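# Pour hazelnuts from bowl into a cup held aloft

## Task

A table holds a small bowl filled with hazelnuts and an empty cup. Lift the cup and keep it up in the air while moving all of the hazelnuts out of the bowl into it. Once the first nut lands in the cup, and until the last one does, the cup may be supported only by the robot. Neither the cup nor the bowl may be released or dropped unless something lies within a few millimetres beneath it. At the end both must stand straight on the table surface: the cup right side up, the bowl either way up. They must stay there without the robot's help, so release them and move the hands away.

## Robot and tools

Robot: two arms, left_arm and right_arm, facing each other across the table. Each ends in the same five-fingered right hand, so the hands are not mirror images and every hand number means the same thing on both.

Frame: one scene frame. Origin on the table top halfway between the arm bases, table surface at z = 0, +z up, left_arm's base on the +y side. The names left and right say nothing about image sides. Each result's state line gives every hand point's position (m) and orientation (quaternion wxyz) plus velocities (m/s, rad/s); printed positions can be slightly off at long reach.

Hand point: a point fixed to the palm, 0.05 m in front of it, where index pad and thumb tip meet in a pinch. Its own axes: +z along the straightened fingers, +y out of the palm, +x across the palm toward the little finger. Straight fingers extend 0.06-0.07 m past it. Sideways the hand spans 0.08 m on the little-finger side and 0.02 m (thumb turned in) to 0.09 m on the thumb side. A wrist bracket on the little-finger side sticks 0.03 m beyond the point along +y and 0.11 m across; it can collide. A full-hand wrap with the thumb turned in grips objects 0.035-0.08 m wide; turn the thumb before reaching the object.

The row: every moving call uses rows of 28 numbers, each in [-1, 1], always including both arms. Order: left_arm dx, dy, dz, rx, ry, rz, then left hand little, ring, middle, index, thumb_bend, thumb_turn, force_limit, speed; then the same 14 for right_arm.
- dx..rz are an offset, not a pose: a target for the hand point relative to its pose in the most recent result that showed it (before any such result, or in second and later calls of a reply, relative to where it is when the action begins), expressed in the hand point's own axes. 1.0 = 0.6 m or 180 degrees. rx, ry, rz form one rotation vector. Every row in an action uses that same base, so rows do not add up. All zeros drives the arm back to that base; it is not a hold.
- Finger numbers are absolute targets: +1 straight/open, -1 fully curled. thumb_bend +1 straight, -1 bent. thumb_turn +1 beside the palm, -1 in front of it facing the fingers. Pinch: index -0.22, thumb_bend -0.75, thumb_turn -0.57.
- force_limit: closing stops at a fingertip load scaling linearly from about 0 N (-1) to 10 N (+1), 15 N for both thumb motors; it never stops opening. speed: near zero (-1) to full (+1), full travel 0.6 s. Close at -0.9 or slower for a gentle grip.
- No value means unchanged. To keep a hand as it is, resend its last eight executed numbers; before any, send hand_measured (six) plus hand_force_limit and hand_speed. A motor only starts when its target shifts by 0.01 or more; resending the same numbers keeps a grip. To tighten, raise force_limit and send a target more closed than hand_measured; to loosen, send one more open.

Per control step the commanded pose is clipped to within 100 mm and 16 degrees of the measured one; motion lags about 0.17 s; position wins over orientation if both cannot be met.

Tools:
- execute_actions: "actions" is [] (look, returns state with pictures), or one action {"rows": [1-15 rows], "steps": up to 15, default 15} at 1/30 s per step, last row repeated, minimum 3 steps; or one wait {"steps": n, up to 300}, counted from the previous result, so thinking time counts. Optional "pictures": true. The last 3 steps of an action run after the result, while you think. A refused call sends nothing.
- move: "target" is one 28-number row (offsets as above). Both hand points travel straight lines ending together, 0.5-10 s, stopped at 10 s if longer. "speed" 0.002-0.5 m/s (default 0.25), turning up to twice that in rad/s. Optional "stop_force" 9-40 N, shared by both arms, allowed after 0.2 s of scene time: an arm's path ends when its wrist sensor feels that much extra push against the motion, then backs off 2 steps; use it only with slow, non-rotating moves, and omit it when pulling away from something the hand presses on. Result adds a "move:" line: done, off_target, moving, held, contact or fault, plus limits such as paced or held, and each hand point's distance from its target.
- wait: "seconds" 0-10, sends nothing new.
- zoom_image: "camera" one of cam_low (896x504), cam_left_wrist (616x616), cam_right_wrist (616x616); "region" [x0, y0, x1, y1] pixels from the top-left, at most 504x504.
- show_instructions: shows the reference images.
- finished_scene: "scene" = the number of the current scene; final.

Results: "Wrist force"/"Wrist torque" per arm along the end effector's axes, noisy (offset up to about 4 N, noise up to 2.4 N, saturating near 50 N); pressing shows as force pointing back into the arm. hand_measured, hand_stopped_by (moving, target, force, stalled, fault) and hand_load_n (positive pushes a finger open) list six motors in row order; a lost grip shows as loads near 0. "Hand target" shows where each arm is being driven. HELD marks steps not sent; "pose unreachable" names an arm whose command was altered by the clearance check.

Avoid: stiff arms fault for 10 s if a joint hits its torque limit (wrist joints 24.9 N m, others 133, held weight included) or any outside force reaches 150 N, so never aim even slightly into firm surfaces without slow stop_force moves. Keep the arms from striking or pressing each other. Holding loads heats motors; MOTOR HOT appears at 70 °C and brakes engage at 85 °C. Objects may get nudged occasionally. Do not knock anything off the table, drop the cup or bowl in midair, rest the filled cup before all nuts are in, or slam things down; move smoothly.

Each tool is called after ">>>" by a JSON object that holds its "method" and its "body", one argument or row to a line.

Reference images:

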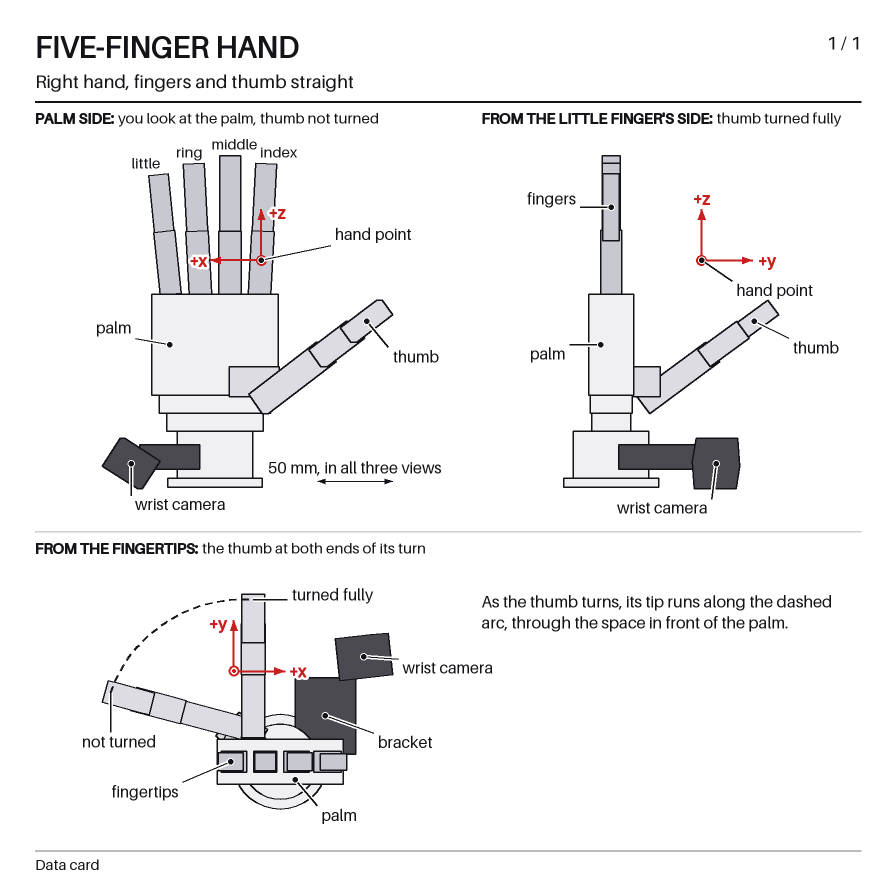

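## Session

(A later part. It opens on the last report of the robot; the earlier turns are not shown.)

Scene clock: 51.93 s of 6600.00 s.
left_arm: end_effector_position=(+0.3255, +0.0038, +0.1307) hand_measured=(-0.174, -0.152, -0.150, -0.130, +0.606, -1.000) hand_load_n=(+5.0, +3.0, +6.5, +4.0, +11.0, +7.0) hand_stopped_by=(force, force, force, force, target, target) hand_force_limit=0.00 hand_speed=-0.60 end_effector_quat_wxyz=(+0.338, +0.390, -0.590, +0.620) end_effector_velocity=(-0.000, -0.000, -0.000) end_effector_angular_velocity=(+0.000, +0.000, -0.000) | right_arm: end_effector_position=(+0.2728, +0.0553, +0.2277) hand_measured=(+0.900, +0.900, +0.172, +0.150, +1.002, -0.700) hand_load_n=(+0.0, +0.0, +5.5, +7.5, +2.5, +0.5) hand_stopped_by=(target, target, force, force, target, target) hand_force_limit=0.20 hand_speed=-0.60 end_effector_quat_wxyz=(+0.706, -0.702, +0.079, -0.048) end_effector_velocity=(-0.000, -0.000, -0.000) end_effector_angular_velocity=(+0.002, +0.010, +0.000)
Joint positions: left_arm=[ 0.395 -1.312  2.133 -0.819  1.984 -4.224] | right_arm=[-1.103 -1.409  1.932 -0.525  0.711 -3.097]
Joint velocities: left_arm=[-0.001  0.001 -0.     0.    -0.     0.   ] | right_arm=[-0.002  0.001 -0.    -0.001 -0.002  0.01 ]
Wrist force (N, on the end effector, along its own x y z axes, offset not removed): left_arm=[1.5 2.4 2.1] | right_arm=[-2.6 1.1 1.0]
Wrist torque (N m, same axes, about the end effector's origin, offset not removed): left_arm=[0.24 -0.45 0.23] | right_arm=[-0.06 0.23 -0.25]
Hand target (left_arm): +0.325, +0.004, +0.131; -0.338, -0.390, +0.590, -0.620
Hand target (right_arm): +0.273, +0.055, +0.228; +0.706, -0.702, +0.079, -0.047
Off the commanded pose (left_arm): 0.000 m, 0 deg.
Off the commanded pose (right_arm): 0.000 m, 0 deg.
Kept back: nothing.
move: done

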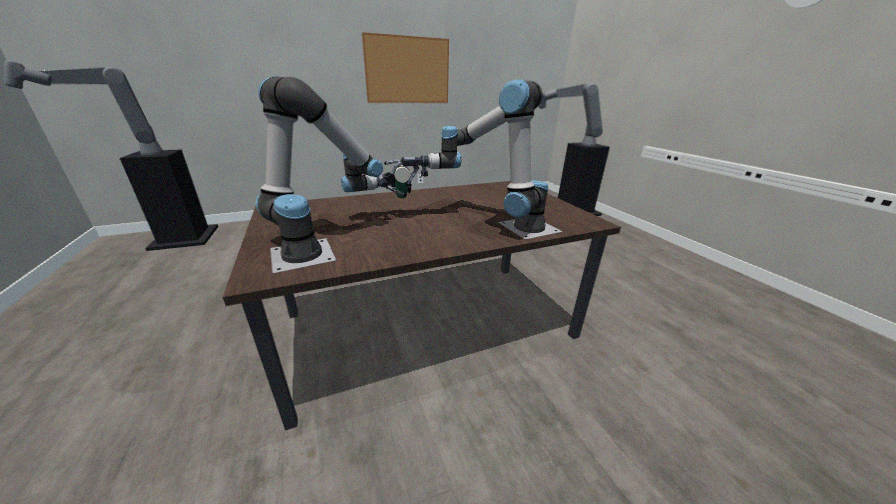

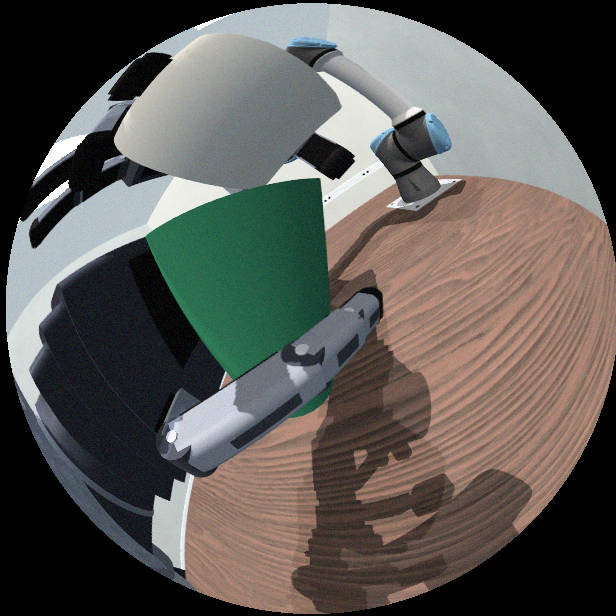

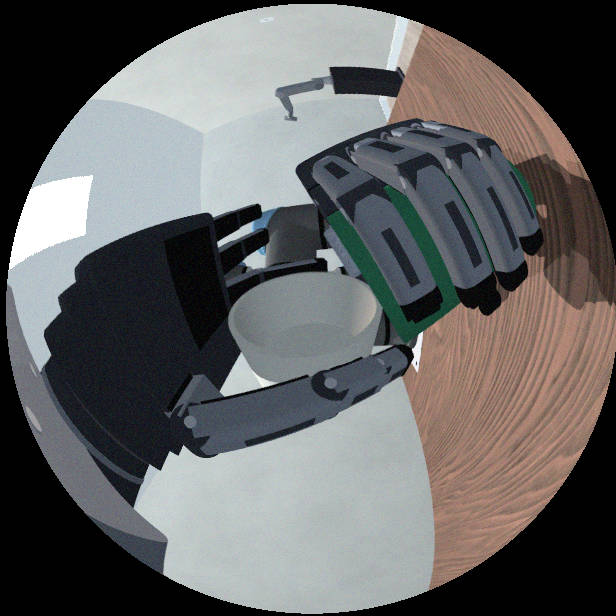

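>>> {"method": "move", "body": {
  "target": [0,0,0,0,0,0,-1,-1,-1,-1,0.6,-1,0,-0.6,0.007,-0.013,0,0,0,0.05,0.9,0.9,0.0,-0.3,1,-0.7,0.2,-0.6],
  "speed": 0.06
}}

>>> {"method": "zoom_image", "body": {
  "camera": "cam_low",
  "region": [220, 140, 630, 310]
}}

Scene clock: 53.77 s of 6600.00 s.
left_arm: end_effector_position=(+0.3255, +0.0038, +0.1307) hand_measured=(-0.174, -0.152, -0.150, -0.130, +0.606, -1.000) hand_load_n=(+5.0, +3.0, +6.5, +4.0, +11.0, +7.0) hand_stopped_by=(force, force, force, force, target, target) hand_force_limit=0.00 hand_speed=-0.60 end_effector_quat_wxyz=(+0.338, +0.390, -0.590, +0.620) end_effector_velocity=(+0.000, -0.000, +0.000) end_effector_angular_velocity=(+0.000, +0.000, +0.001) | right_arm: end_effector_position=(+0.2772, +0.0545, +0.2352) hand_measured=(+0.900, +0.900, +0.172, +0.150, +1.002, -0.700) hand_load_n=(+0.0, +0.0, +5.5, +7.5, +2.5, +0.5) hand_stopped_by=(target, target, force, force, target, target) hand_force_limit=0.20 hand_speed=-0.60 end_effector_quat_wxyz=(+0.707, -0.694, +0.133, +0.008) end_effector_velocity=(-0.000, -0.000, -0.000) end_effector_angular_velocity=(+0.001, +0.013, +0.001)
Joint positions: left_arm=[ 0.395 -1.312  2.133 -0.819  1.984 -4.224] | right_arm=[-1.123 -1.395  1.91  -0.517  0.691 -2.941]
Joint velocities: left_arm=[ 0.     0.    -0.001  0.    -0.    -0.   ] | right_arm=[-0.002  0.002 -0.001  0.001 -0.003  0.012]
Wrist force (N, on the end effector, along its own x y z axes, offset not removed): left_arm=[0.9 0.0 -0.8] | right_arm=[1.7 2.0 -0.2]
Wrist torque (N m, same axes, about the end effector's origin, offset not removed): left_arm=[-0.20 -0.24 0.04] | right_arm=[0.19 -0.31 0.10]
Hand target (left_arm): +0.325, +0.004, +0.131; -0.338, -0.390, +0.590, -0.620
Hand target (right_arm): +0.277, +0.054, +0.235; +0.707, -0.694, +0.134, +0.008
Off the commanded pose (left_arm): 0.000 m, 0 deg.
Off the commanded pose (right_arm): 0.000 m, 0 deg.
Kept back: nothing.
move: done

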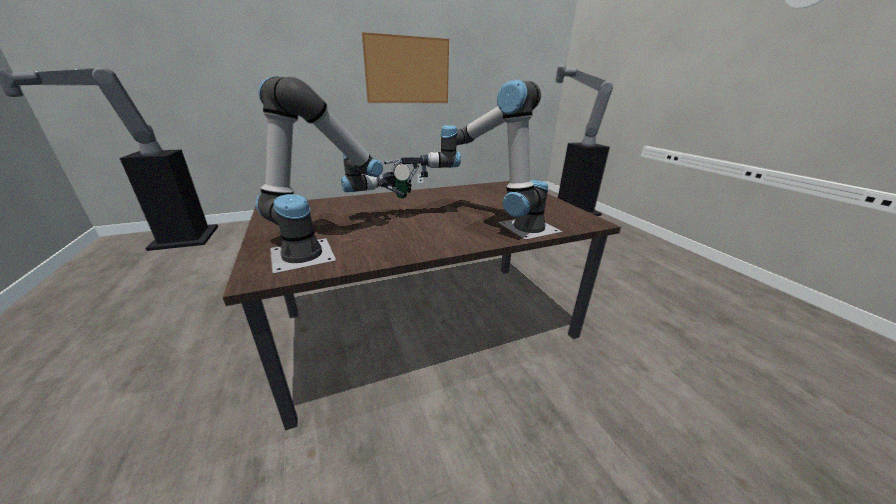

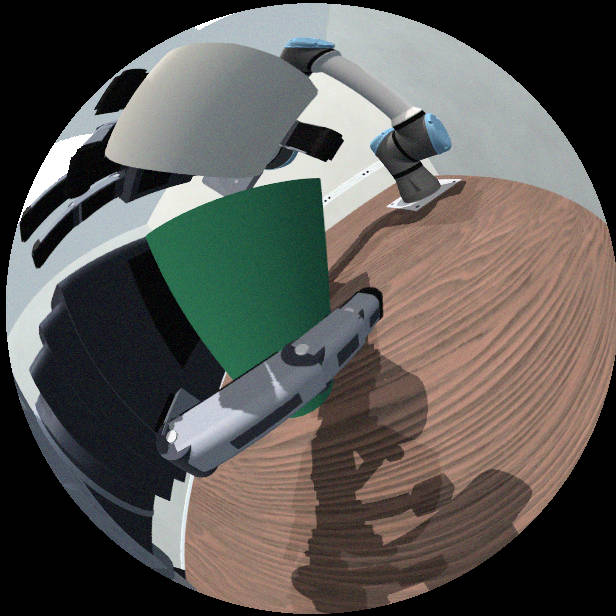

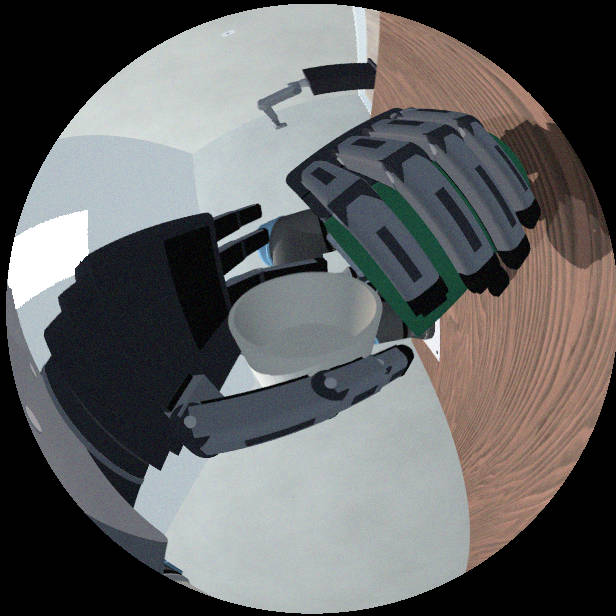

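Region (220, 140, 630, 310) of cam_low's 896x504 image, scaled by 1.229, with more detail than that image has; it fills the top 209 rows of this view, and the rest is white.

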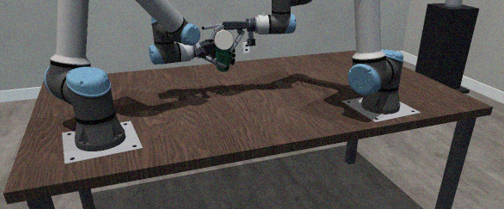

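>>> {"method": "move", "body": {
  "target": [-0.1695,-0.074,-0.232,0.136,-0.034,-0.153,-1,-1,-1,-1,0.6,-1,0,-0.6,0.023,-0.064,-0.17,-0.1345,0.135,-0.5444,0.9,0.9,0.0,-0.3,1,-0.7,0.2,-0.6],
  "speed": 0.3
}}

Scene clock: 58.27 s of 6600.00 s.
left_arm: end_effector_position=(+0.4001, +0.1497, +0.0618) hand_measured=(-0.174, -0.152, -0.150, -0.130, +0.606, -1.000) hand_load_n=(+5.0, +3.0, +6.5, +4.0, +11.0, +7.0) hand_stopped_by=(force, force, force, force, target, target) hand_force_limit=0.00 hand_speed=-0.60 end_effector_quat_wxyz=(+0.354, +0.612, -0.355, +0.611) end_effector_velocity=(+0.001, +0.001, -0.000) end_effector_angular_velocity=(-0.001, +0.002, +0.002) | right_arm: end_effector_position=(+0.2799, -0.0499, +0.2701) hand_measured=(+0.900, +0.900, +0.172, +0.150, +1.002, -0.700) hand_load_n=(+0.0, +0.0, +5.5, +8.0, +2.5, +1.5) hand_stopped_by=(target, target, force, force, target, target) hand_force_limit=0.20 hand_speed=-0.60 end_effector_quat_wxyz=(-0.290, +0.659, +0.304, +0.624) end_effector_velocity=(+0.000, +0.000, +0.000) end_effector_angular_velocity=(-0.004, -0.011, -0.002)
Joint positions: left_arm=[ 0.6   -1.221  2.447 -1.223  1.753 -4.712] | right_arm=[-0.771 -1.671  2.124 -0.401  1.566 -4.71 ]
Joint velocities: left_arm=[ 0.002  0.001  0.    -0.001 -0.001 -0.002] | right_arm=[ 0.003  0.002  0.003 -0.009  0.005 -0.011]
Wrist force (N, on the end effector, along its own x y z axes, offset not removed): left_arm=[1.8 -0.2 -0.9] | right_arm=[-2.7 0.5 1.1]
Wrist torque (N m, same axes, about the end effector's origin, offset not removed): left_arm=[0.10 -0.33 0.03] | right_arm=[0.04 0.05 -0.15]
Hand target (left_arm): +0.400, +0.150, +0.062; +0.354, +0.613, -0.355, +0.611
Hand target (right_arm): +0.280, -0.050, +0.270; -0.290, +0.658, +0.304, +0.624
Off the commanded pose (left_arm): 0.000 m, 0 deg.
Off the commanded pose (right_arm): 0.000 m, 0 deg.
Kept back: nothing.
move: done

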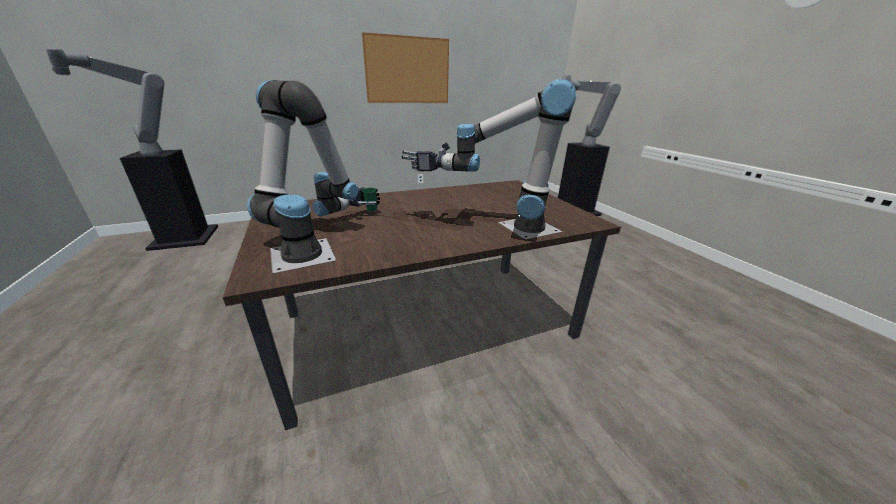

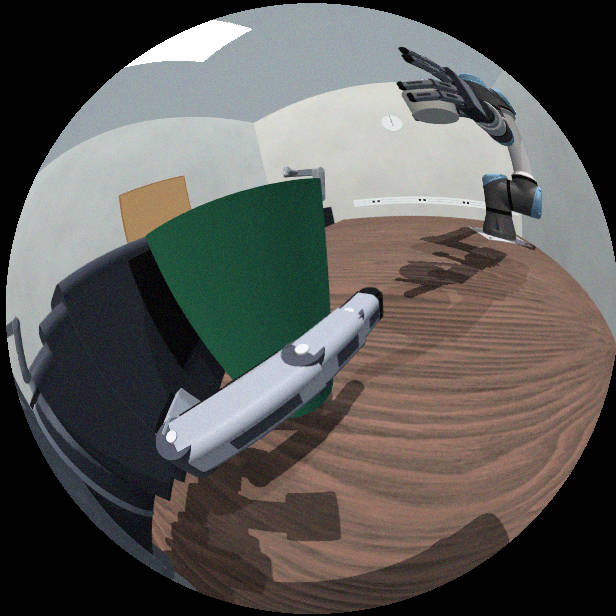

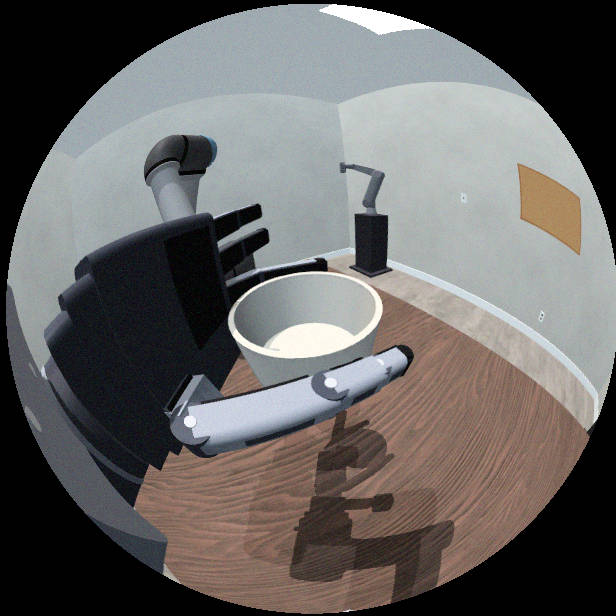

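>>> {"method": "move", "body": {
  "target": [-0.025,0,0,0,0,0,-1,-1,-1,-1,0.6,-1,0,-0.6,-0.398,0.19,0.029,0,0,0,0.9,0.9,0.0,-0.3,1,-0.7,0.2,-0.6],
  "speed": 0.25
}}

>>> {"method": "move", "body": {
  "target": [-0.025,0,0,0,0,0,-1,-1,-1,-1,0.6,-1,0,-0.6,-0.025,0,0.001,0,0,0,0.9,0.9,0.0,-0.3,1,-0.7,0.2,-0.6],
  "speed": 0.005,
  "stop_force": 9
}}

Scene clock: 60.20 s of 6600.00 s.
left_arm: end_effector_position=(+0.4001, +0.1497, +0.0468) hand_measured=(-0.174, -0.152, -0.150, -0.130, +0.606, -1.000) hand_load_n=(+5.0, +3.0, +6.5, +4.0, +11.0, +7.0) hand_stopped_by=(force, force, force, force, target, target) hand_force_limit=0.00 hand_speed=-0.60 end_effector_quat_wxyz=(+0.354, +0.612, -0.355, +0.611) end_effector_velocity=(+0.000, +0.000, -0.000) end_effector_angular_velocity=(-0.000, +0.000, +0.001) | right_arm: end_effector_position=(+0.3697, -0.1194, +0.0305) hand_measured=(+0.900, +0.900, +0.172, +0.150, +1.002, -0.700) hand_load_n=(+0.0, +0.0, +5.5, +8.0, +2.5, +1.5) hand_stopped_by=(target, target, force, force, target, target) hand_force_limit=0.20 hand_speed=-0.60 end_effector_quat_wxyz=(-0.290, +0.659, +0.304, +0.624) end_effector_velocity=(+0.001, +0.000, -0.002) end_effector_angular_velocity=(+0.003, -0.002, +0.001)
Joint positions: left_arm=[ 0.6   -1.169  2.45  -1.279  1.753 -4.712] | right_arm=[-1.15  -1.147  2.428 -1.224  1.188 -4.731]
Joint velocities: left_arm=[ 0.001  0.     0.    -0.001  0.    -0.   ] | right_arm=[-0.003  0.009 -0.    -0.012 -0.004  0.002]
Wrist force (N, on the end effector, along its own x y z axes, offset not removed): left_arm=[-0.4 1.9 -0.9] | right_arm=[-3.4 -1.0 1.4]
Wrist torque (N m, same axes, about the end effector's origin, offset not removed): left_arm=[0.37 -0.02 -0.05] | right_arm=[-0.18 0.18 -0.23]
Hand target (left_arm): +0.400, +0.150, +0.047; +0.354, +0.612, -0.355, +0.611
Hand target (right_arm): +0.370, -0.119, +0.030; -0.290, +0.659, +0.304, +0.624
Off the commanded pose (left_arm): 0.000 m, 0 deg.
Off the commanded pose (right_arm): 0.000 m, 0 deg.
Kept back: nothing.
move: done

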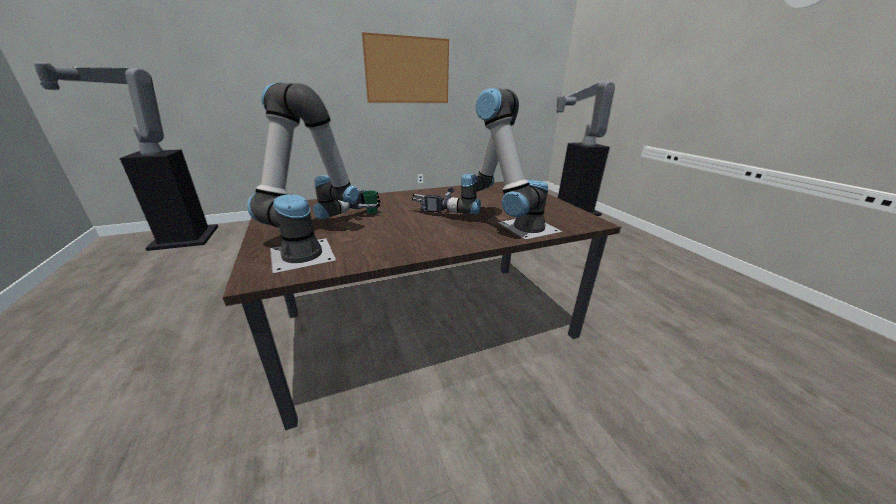

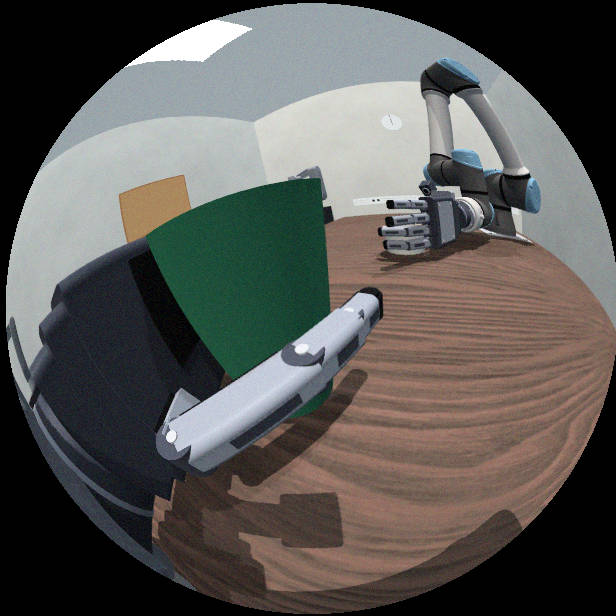

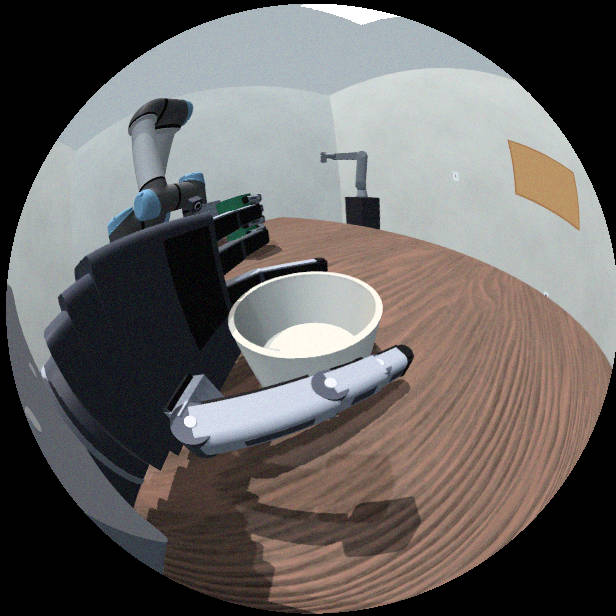

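Scene clock: 62.63 s of 6600.00 s.
left_arm: end_effector_position=(+0.4001, +0.1497, +0.0365) hand_measured=(-0.174, -0.152, -0.150, -0.130, +0.606, -1.000) hand_load_n=(+6.0, +3.0, +6.0, +3.0, +10.5, +1.5) hand_stopped_by=(force, force, force, force, target, target) hand_force_limit=0.00 hand_speed=-0.60 end_effector_quat_wxyz=(+0.354, +0.612, -0.355, +0.611) end_effector_velocity=(+0.000, +0.000, +0.002) end_effector_angular_velocity=(+0.001, +0.000, +0.000) | right_arm: end_effector_position=(+0.3696, -0.1195, +0.0212) hand_measured=(+0.900, +0.900, +0.172, +0.150, +1.002, -0.700) hand_load_n=(+0.0, +0.0, +6.5, +8.0, +2.0, -1.5) hand_stopped_by=(target, target, force, force, target, target) hand_force_limit=0.20 hand_speed=-0.60 end_effector_quat_wxyz=(-0.290, +0.659, +0.304, +0.624) end_effector_velocity=(+0.001, -0.000, +0.001) end_effector_angular_velocity=(+0.001, -0.002, -0.002)
Joint positions: left_arm=[ 0.6   -1.133  2.451 -1.316  1.753 -4.712] | right_arm=[-1.15  -1.115  2.429 -1.257  1.188 -4.731]
Joint velocities: left_arm=[ 0.    -0.006 -0.001  0.008  0.     0.   ] | right_arm=[-0.    -0.003 -0.001  0.002  0.001 -0.   ]
Wrist force (N, on the end effector, along its own x y z axes, offset not removed): left_arm=[10.2 5.8 0.8] | right_arm=[1.2 -1.4 2.6]
Wrist torque (N m, same axes, about the end effector's origin, offset not removed): left_arm=[0.64 -0.44 -0.10] | right_arm=[-0.27 0.32 -0.41]
Hand target (left_arm): +0.400, +0.150, +0.037; +0.354, +0.612, -0.355, +0.611
Hand target (right_arm): +0.370, -0.120, +0.021; -0.290, +0.659, +0.304, +0.624
Off the commanded pose (left_arm): 0.005 m, 0 deg.
Off the commanded pose (right_arm): 0.006 m, 0 deg.
Kept back: nothing.
move: contact (left_arm, right_arm)

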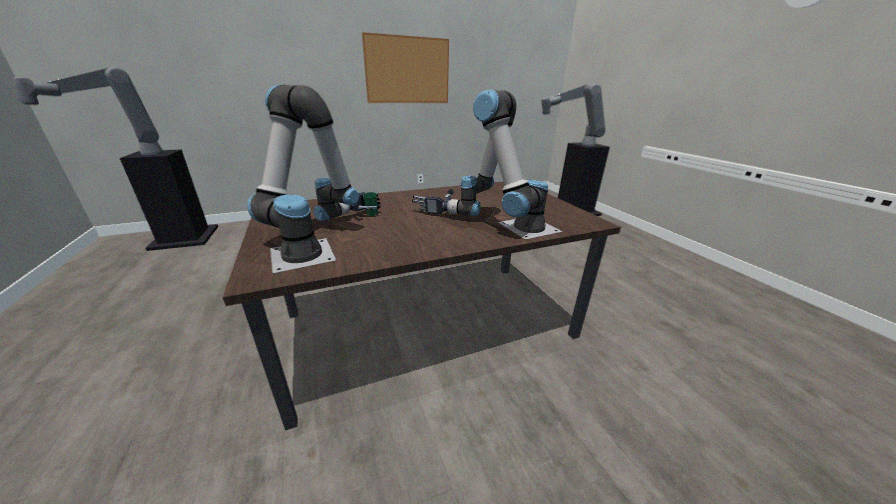

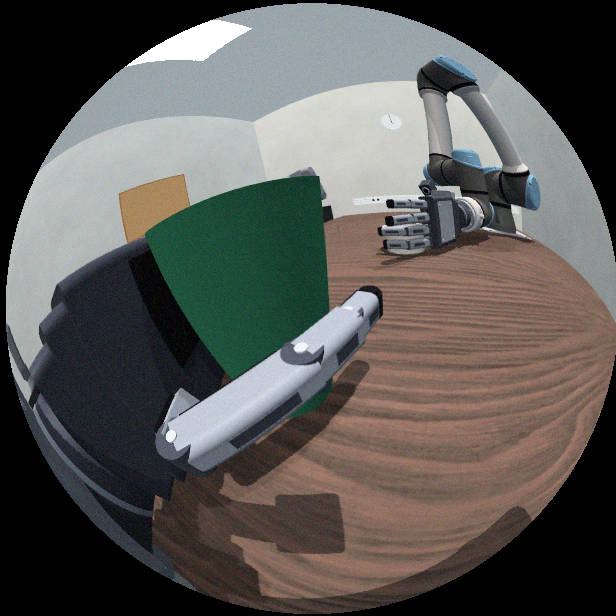

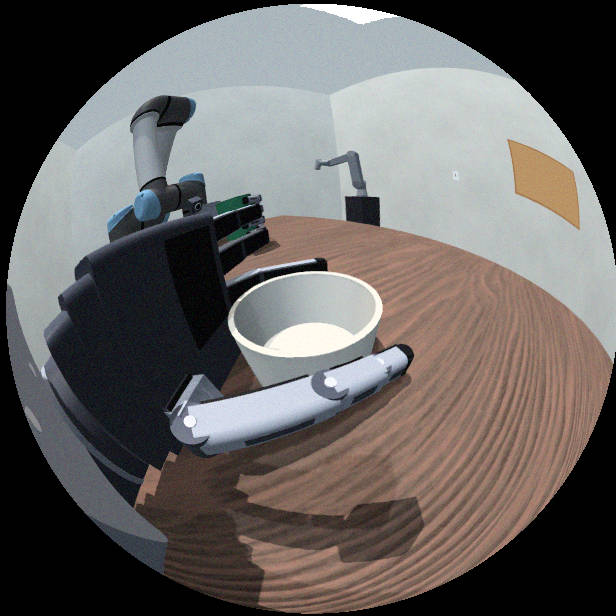

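Both are on the table. Release, back off, then lift.

>>> {"method": "move", "body": {
  "target": [0.001,0,0,0,0,0,1,1,1,1,1,-1,0,-0.3,0.001,0,0,0,0,0,1,1,1,1,1,-0.7,0.2,-0.3],
  "speed": 0.02
}}

>>> {"method": "move", "body": {
  "target": [0,-0.025,-0.07,0,0,0,1,1,1,1,1,-1,0,-0.3,0,-0.025,-0.07,0,0,0,1,1,1,1,1,-0.7,0.2,-0.3],
  "speed": 0.07
}}

Scene clock: 64.17 s of 6600.00 s.
left_arm: end_effector_position=(+0.4001, +0.1497, +0.0371) hand_measured=(+1.000, +1.000, +1.000, +1.000, +1.000, -1.000) hand_load_n=(+0.0, +0.0, +0.0, +0.0, +0.0, +0.0) hand_stopped_by=(target, target, target, target, target, target) hand_force_limit=0.00 hand_speed=-0.30 end_effector_quat_wxyz=(+0.354, +0.613, -0.355, +0.611) end_effector_velocity=(-0.000, -0.000, +0.000) end_effector_angular_velocity=(-0.000, +0.001, -0.001) | right_arm: end_effector_position=(+0.3696, -0.1195, +0.0218) hand_measured=(+1.000, +1.000, +1.000, +1.000, +1.000, -0.700) hand_load_n=(+0.0, +0.0, +0.0, +0.0, +0.0, +0.5) hand_stopped_by=(target, target, target, target, target, target) hand_force_limit=0.20 hand_speed=-0.30 end_effector_quat_wxyz=(-0.290, +0.659, +0.304, +0.624) end_effector_velocity=(-0.000, +0.000, -0.000) end_effector_angular_velocity=(-0.001, +0.000, +0.001)
Joint positions: left_arm=[ 0.6   -1.135  2.451 -1.314  1.753 -4.712] | right_arm=[-1.15  -1.118  2.429 -1.254  1.188 -4.731]
Joint velocities: left_arm=[-0.001 -0.001 -0.     0.001  0.    -0.001] | right_arm=[ 0.001  0.    -0.     0.001  0.    -0.001]
Wrist force (N, on the end effector, along its own x y z axes, offset not removed): left_arm=[2.1 1.5 -1.5] | right_arm=[-1.2 0.2 -1.3]
Wrist torque (N m, same axes, about the end effector's origin, offset not removed): left_arm=[0.25 -0.44 0.07] | right_arm=[0.20 0.00 -0.23]
Hand target (left_arm): +0.400, +0.150, +0.037; +0.354, +0.612, -0.355, +0.611
Hand target (right_arm): +0.370, -0.119, +0.022; -0.290, +0.659, +0.304, +0.624
Off the commanded pose (left_arm): 0.000 m, 0 deg.
Off the commanded pose (right_arm): 0.000 m, 0 deg.
Kept back: nothing.
move: done

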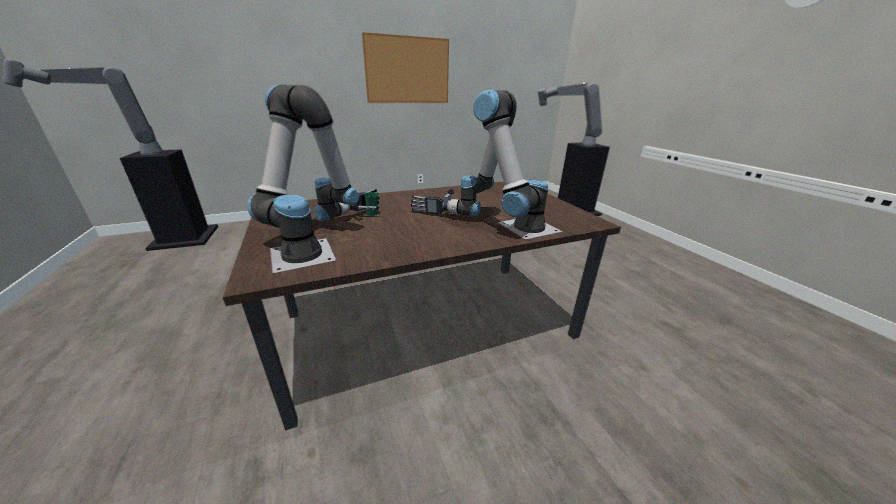

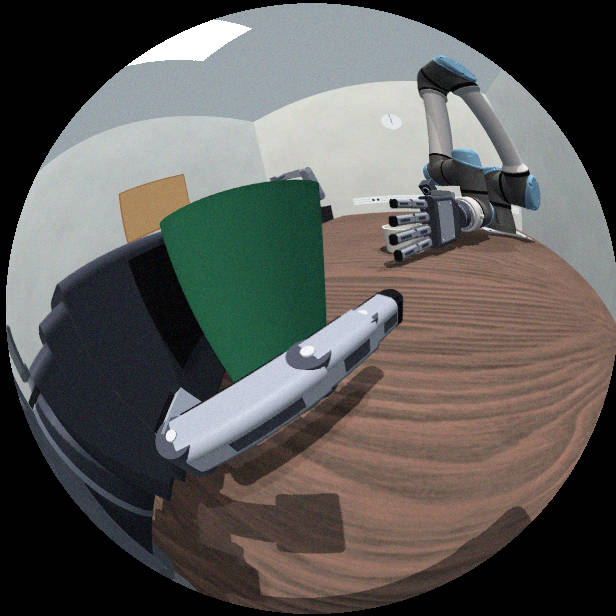

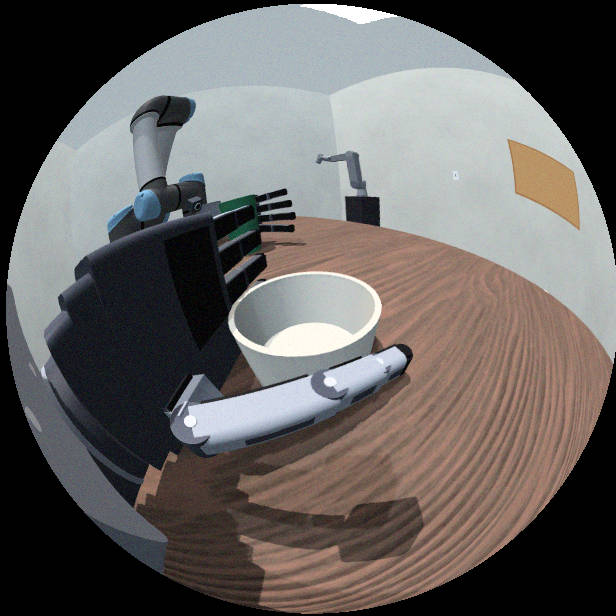

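Scene clock: 65.23 s of 6600.00 s.
left_arm: end_effector_position=(+0.3922, +0.1934, +0.0371) hand_measured=(+1.000, +1.000, +1.000, +1.000, +1.000, -1.000) hand_load_n=(+0.0, +0.0, +0.0, +0.0, +0.0, +0.0) hand_stopped_by=(target, target, target, target, target, target) hand_force_limit=0.00 hand_speed=-0.30 end_effector_quat_wxyz=(+0.354, +0.613, -0.355, +0.611) end_effector_velocity=(-0.000, +0.001, +0.000) end_effector_angular_velocity=(-0.001, -0.001, -0.002) | right_arm: end_effector_position=(+0.3313, -0.1418, +0.0240) hand_measured=(+1.000, +1.000, +1.000, +1.000, +1.000, -0.700) hand_load_n=(+0.0, +0.0, +0.0, +0.0, +0.0, +0.0) hand_stopped_by=(target, target, target, target, target, target) hand_force_limit=0.20 hand_speed=-0.30 end_effector_quat_wxyz=(-0.290, +0.659, +0.304, +0.624) end_effector_velocity=(-0.002, -0.001, +0.001) end_effector_angular_velocity=(+0.001, +0.000, -0.001)
Joint positions: left_arm=[ 0.69  -1.157  2.517 -1.357  1.843 -4.712] | right_arm=[-1.158 -1.165  2.547 -1.325  1.18  -4.732]
Joint velocities: left_arm=[ 0.004 -0.001  0.001 -0.002  0.005 -0.   ] | right_arm=[-0.001 -0.004  0.005 -0.002 -0.001  0.001]
Wrist force (N, on the end effector, along its own x y z axes, offset not removed): left_arm=[2.1 1.5 -1.2] | right_arm=[-1.8 -1.1 1.3]
Wrist torque (N m, same axes, about the end effector's origin, offset not removed): left_arm=[0.40 -0.42 0.12] | right_arm=[-0.17 0.09 -0.13]
Hand target (left_arm): +0.392, +0.194, +0.037; +0.354, +0.613, -0.355, +0.611
Hand target (right_arm): +0.331, -0.142, +0.024; -0.290, +0.659, +0.304, +0.624
Off the commanded pose (left_arm): 0.000 m, 0 deg.
Off the commanded pose (right_arm): 0.000 m, 0 deg.
Kept back: nothing.
move: done

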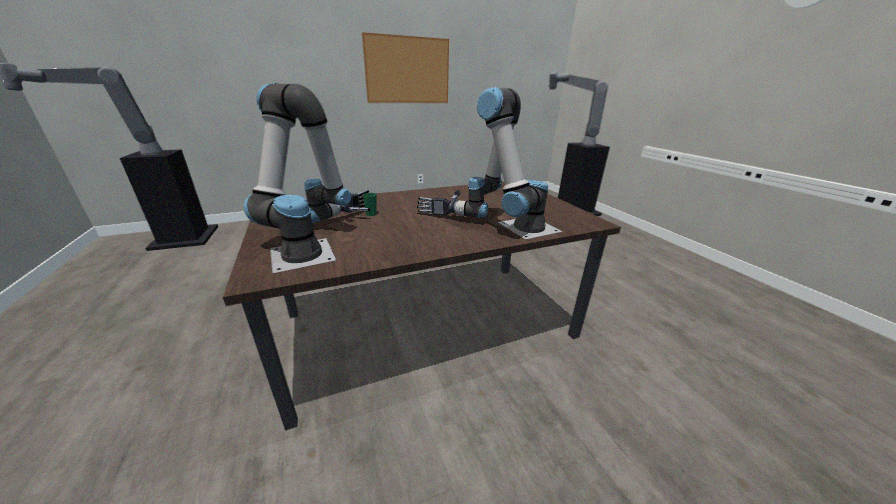

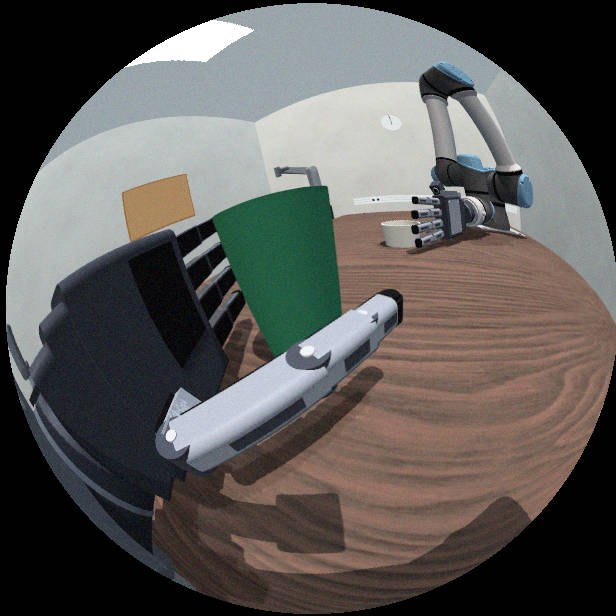

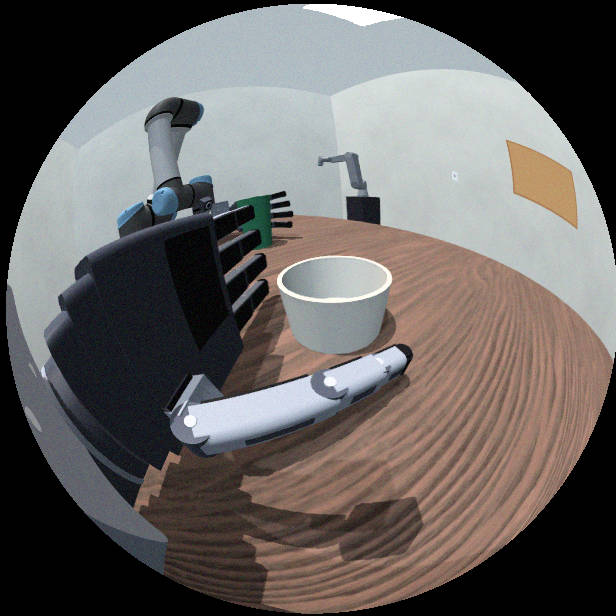

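>>> {"method": "move", "body": {
  "target": [0.42,-0.04,-0.08,0,0,0,1,1,1,1,1,-1,0,-0.3,0.36,0,-0.07,0,0,0,1,1,1,1,1,-0.7,0.2,-0.3],
  "speed": 0.3
}}

Scene clock: 66.97 s of 6600.00 s.
left_arm: end_effector_position=(+0.3891, +0.2467, +0.2890) hand_measured=(+1.000, +1.000, +1.000, +1.000, +1.000, -1.000) hand_load_n=(+0.0, +0.0, +0.0, +0.0, +0.0, +0.0) hand_stopped_by=(target, target, target, target, target, target) hand_force_limit=0.00 hand_speed=-0.30 end_effector_quat_wxyz=(+0.355, +0.612, -0.355, +0.611) end_effector_velocity=(+0.000, +0.001, +0.002) end_effector_angular_velocity=(+0.006, +0.002, -0.000) | right_arm: end_effector_position=(+0.3118, -0.1653, +0.2419) hand_measured=(+1.000, +1.000, +1.000, +1.000, +1.000, -0.700) hand_load_n=(+0.0, +0.0, +0.0, +0.0, +0.0, +0.0) hand_stopped_by=(target, target, target, target, target, target) hand_force_limit=0.20 hand_speed=-0.30 end_effector_quat_wxyz=(-0.290, +0.658, +0.304, +0.624) end_effector_velocity=(+0.000, -0.001, +0.001) end_effector_angular_velocity=(-0.005, +0.006, +0.001)
Joint positions: left_arm=[ 0.849 -1.871  2.26  -0.387  2.001 -4.712] | right_arm=[-1.216 -1.917  2.385 -0.41   1.122 -4.735]
Joint velocities: left_arm=[ 0.003 -0.001 -0.009  0.017  0.003  0.004] | right_arm=[-0.004 -0.002 -0.007  0.019 -0.005 -0.003]
Wrist force (N, on the end effector, along its own x y z axes, offset not removed): left_arm=[0.1 2.6 -1.4] | right_arm=[-2.0 -1.1 -0.8]
Wrist torque (N m, same axes, about the end effector's origin, offset not removed): left_arm=[0.47 -0.02 -0.10] | right_arm=[-0.16 0.13 -0.10]
Hand target (left_arm): +0.389, +0.247, +0.289; +0.354, +0.613, -0.355, +0.611
Hand target (right_arm): +0.312, -0.165, +0.242; -0.290, +0.659, +0.304, +0.624
Off the commanded pose (left_arm): 0.001 m, 0 deg.
Off the commanded pose (right_arm): 0.000 m, 0 deg.
Kept back: nothing.
move: done

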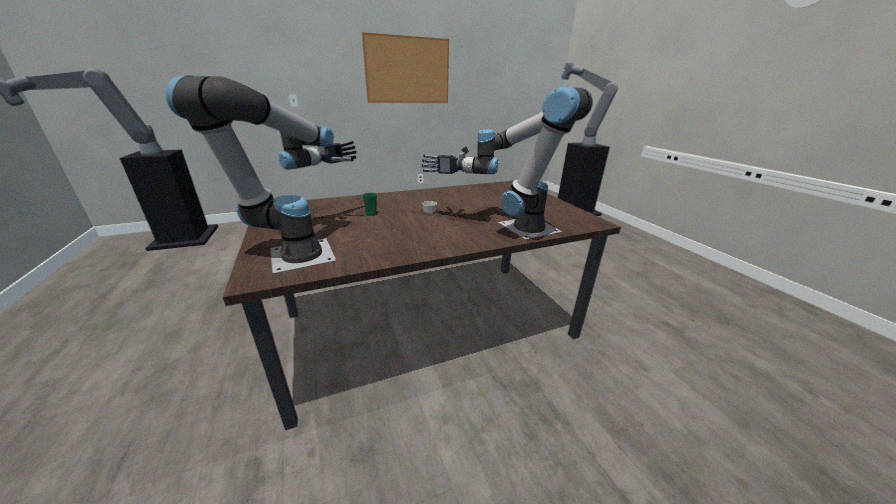

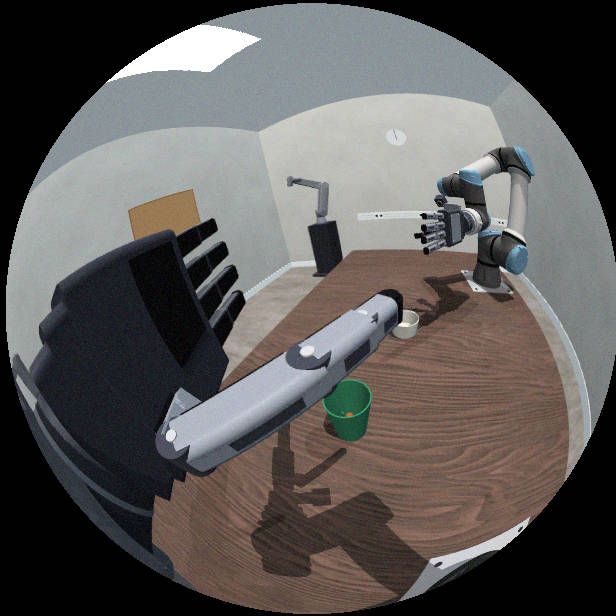

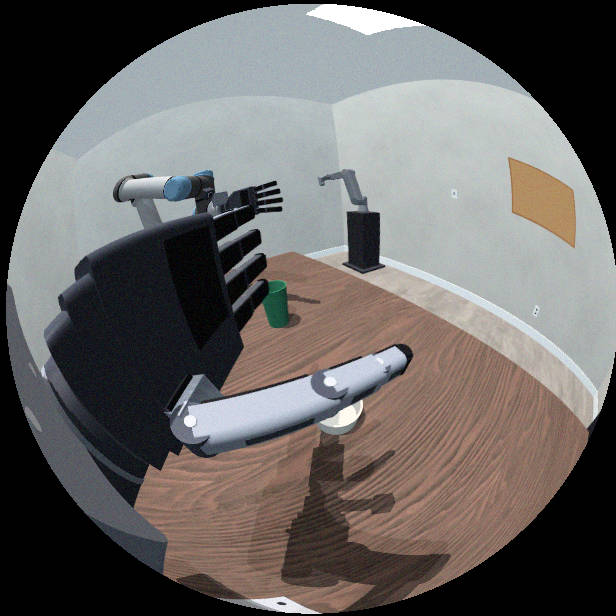

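>>> {"method": "finished_scene", "body": {
  "scene": 1
}}

The scene is finished: the task was done.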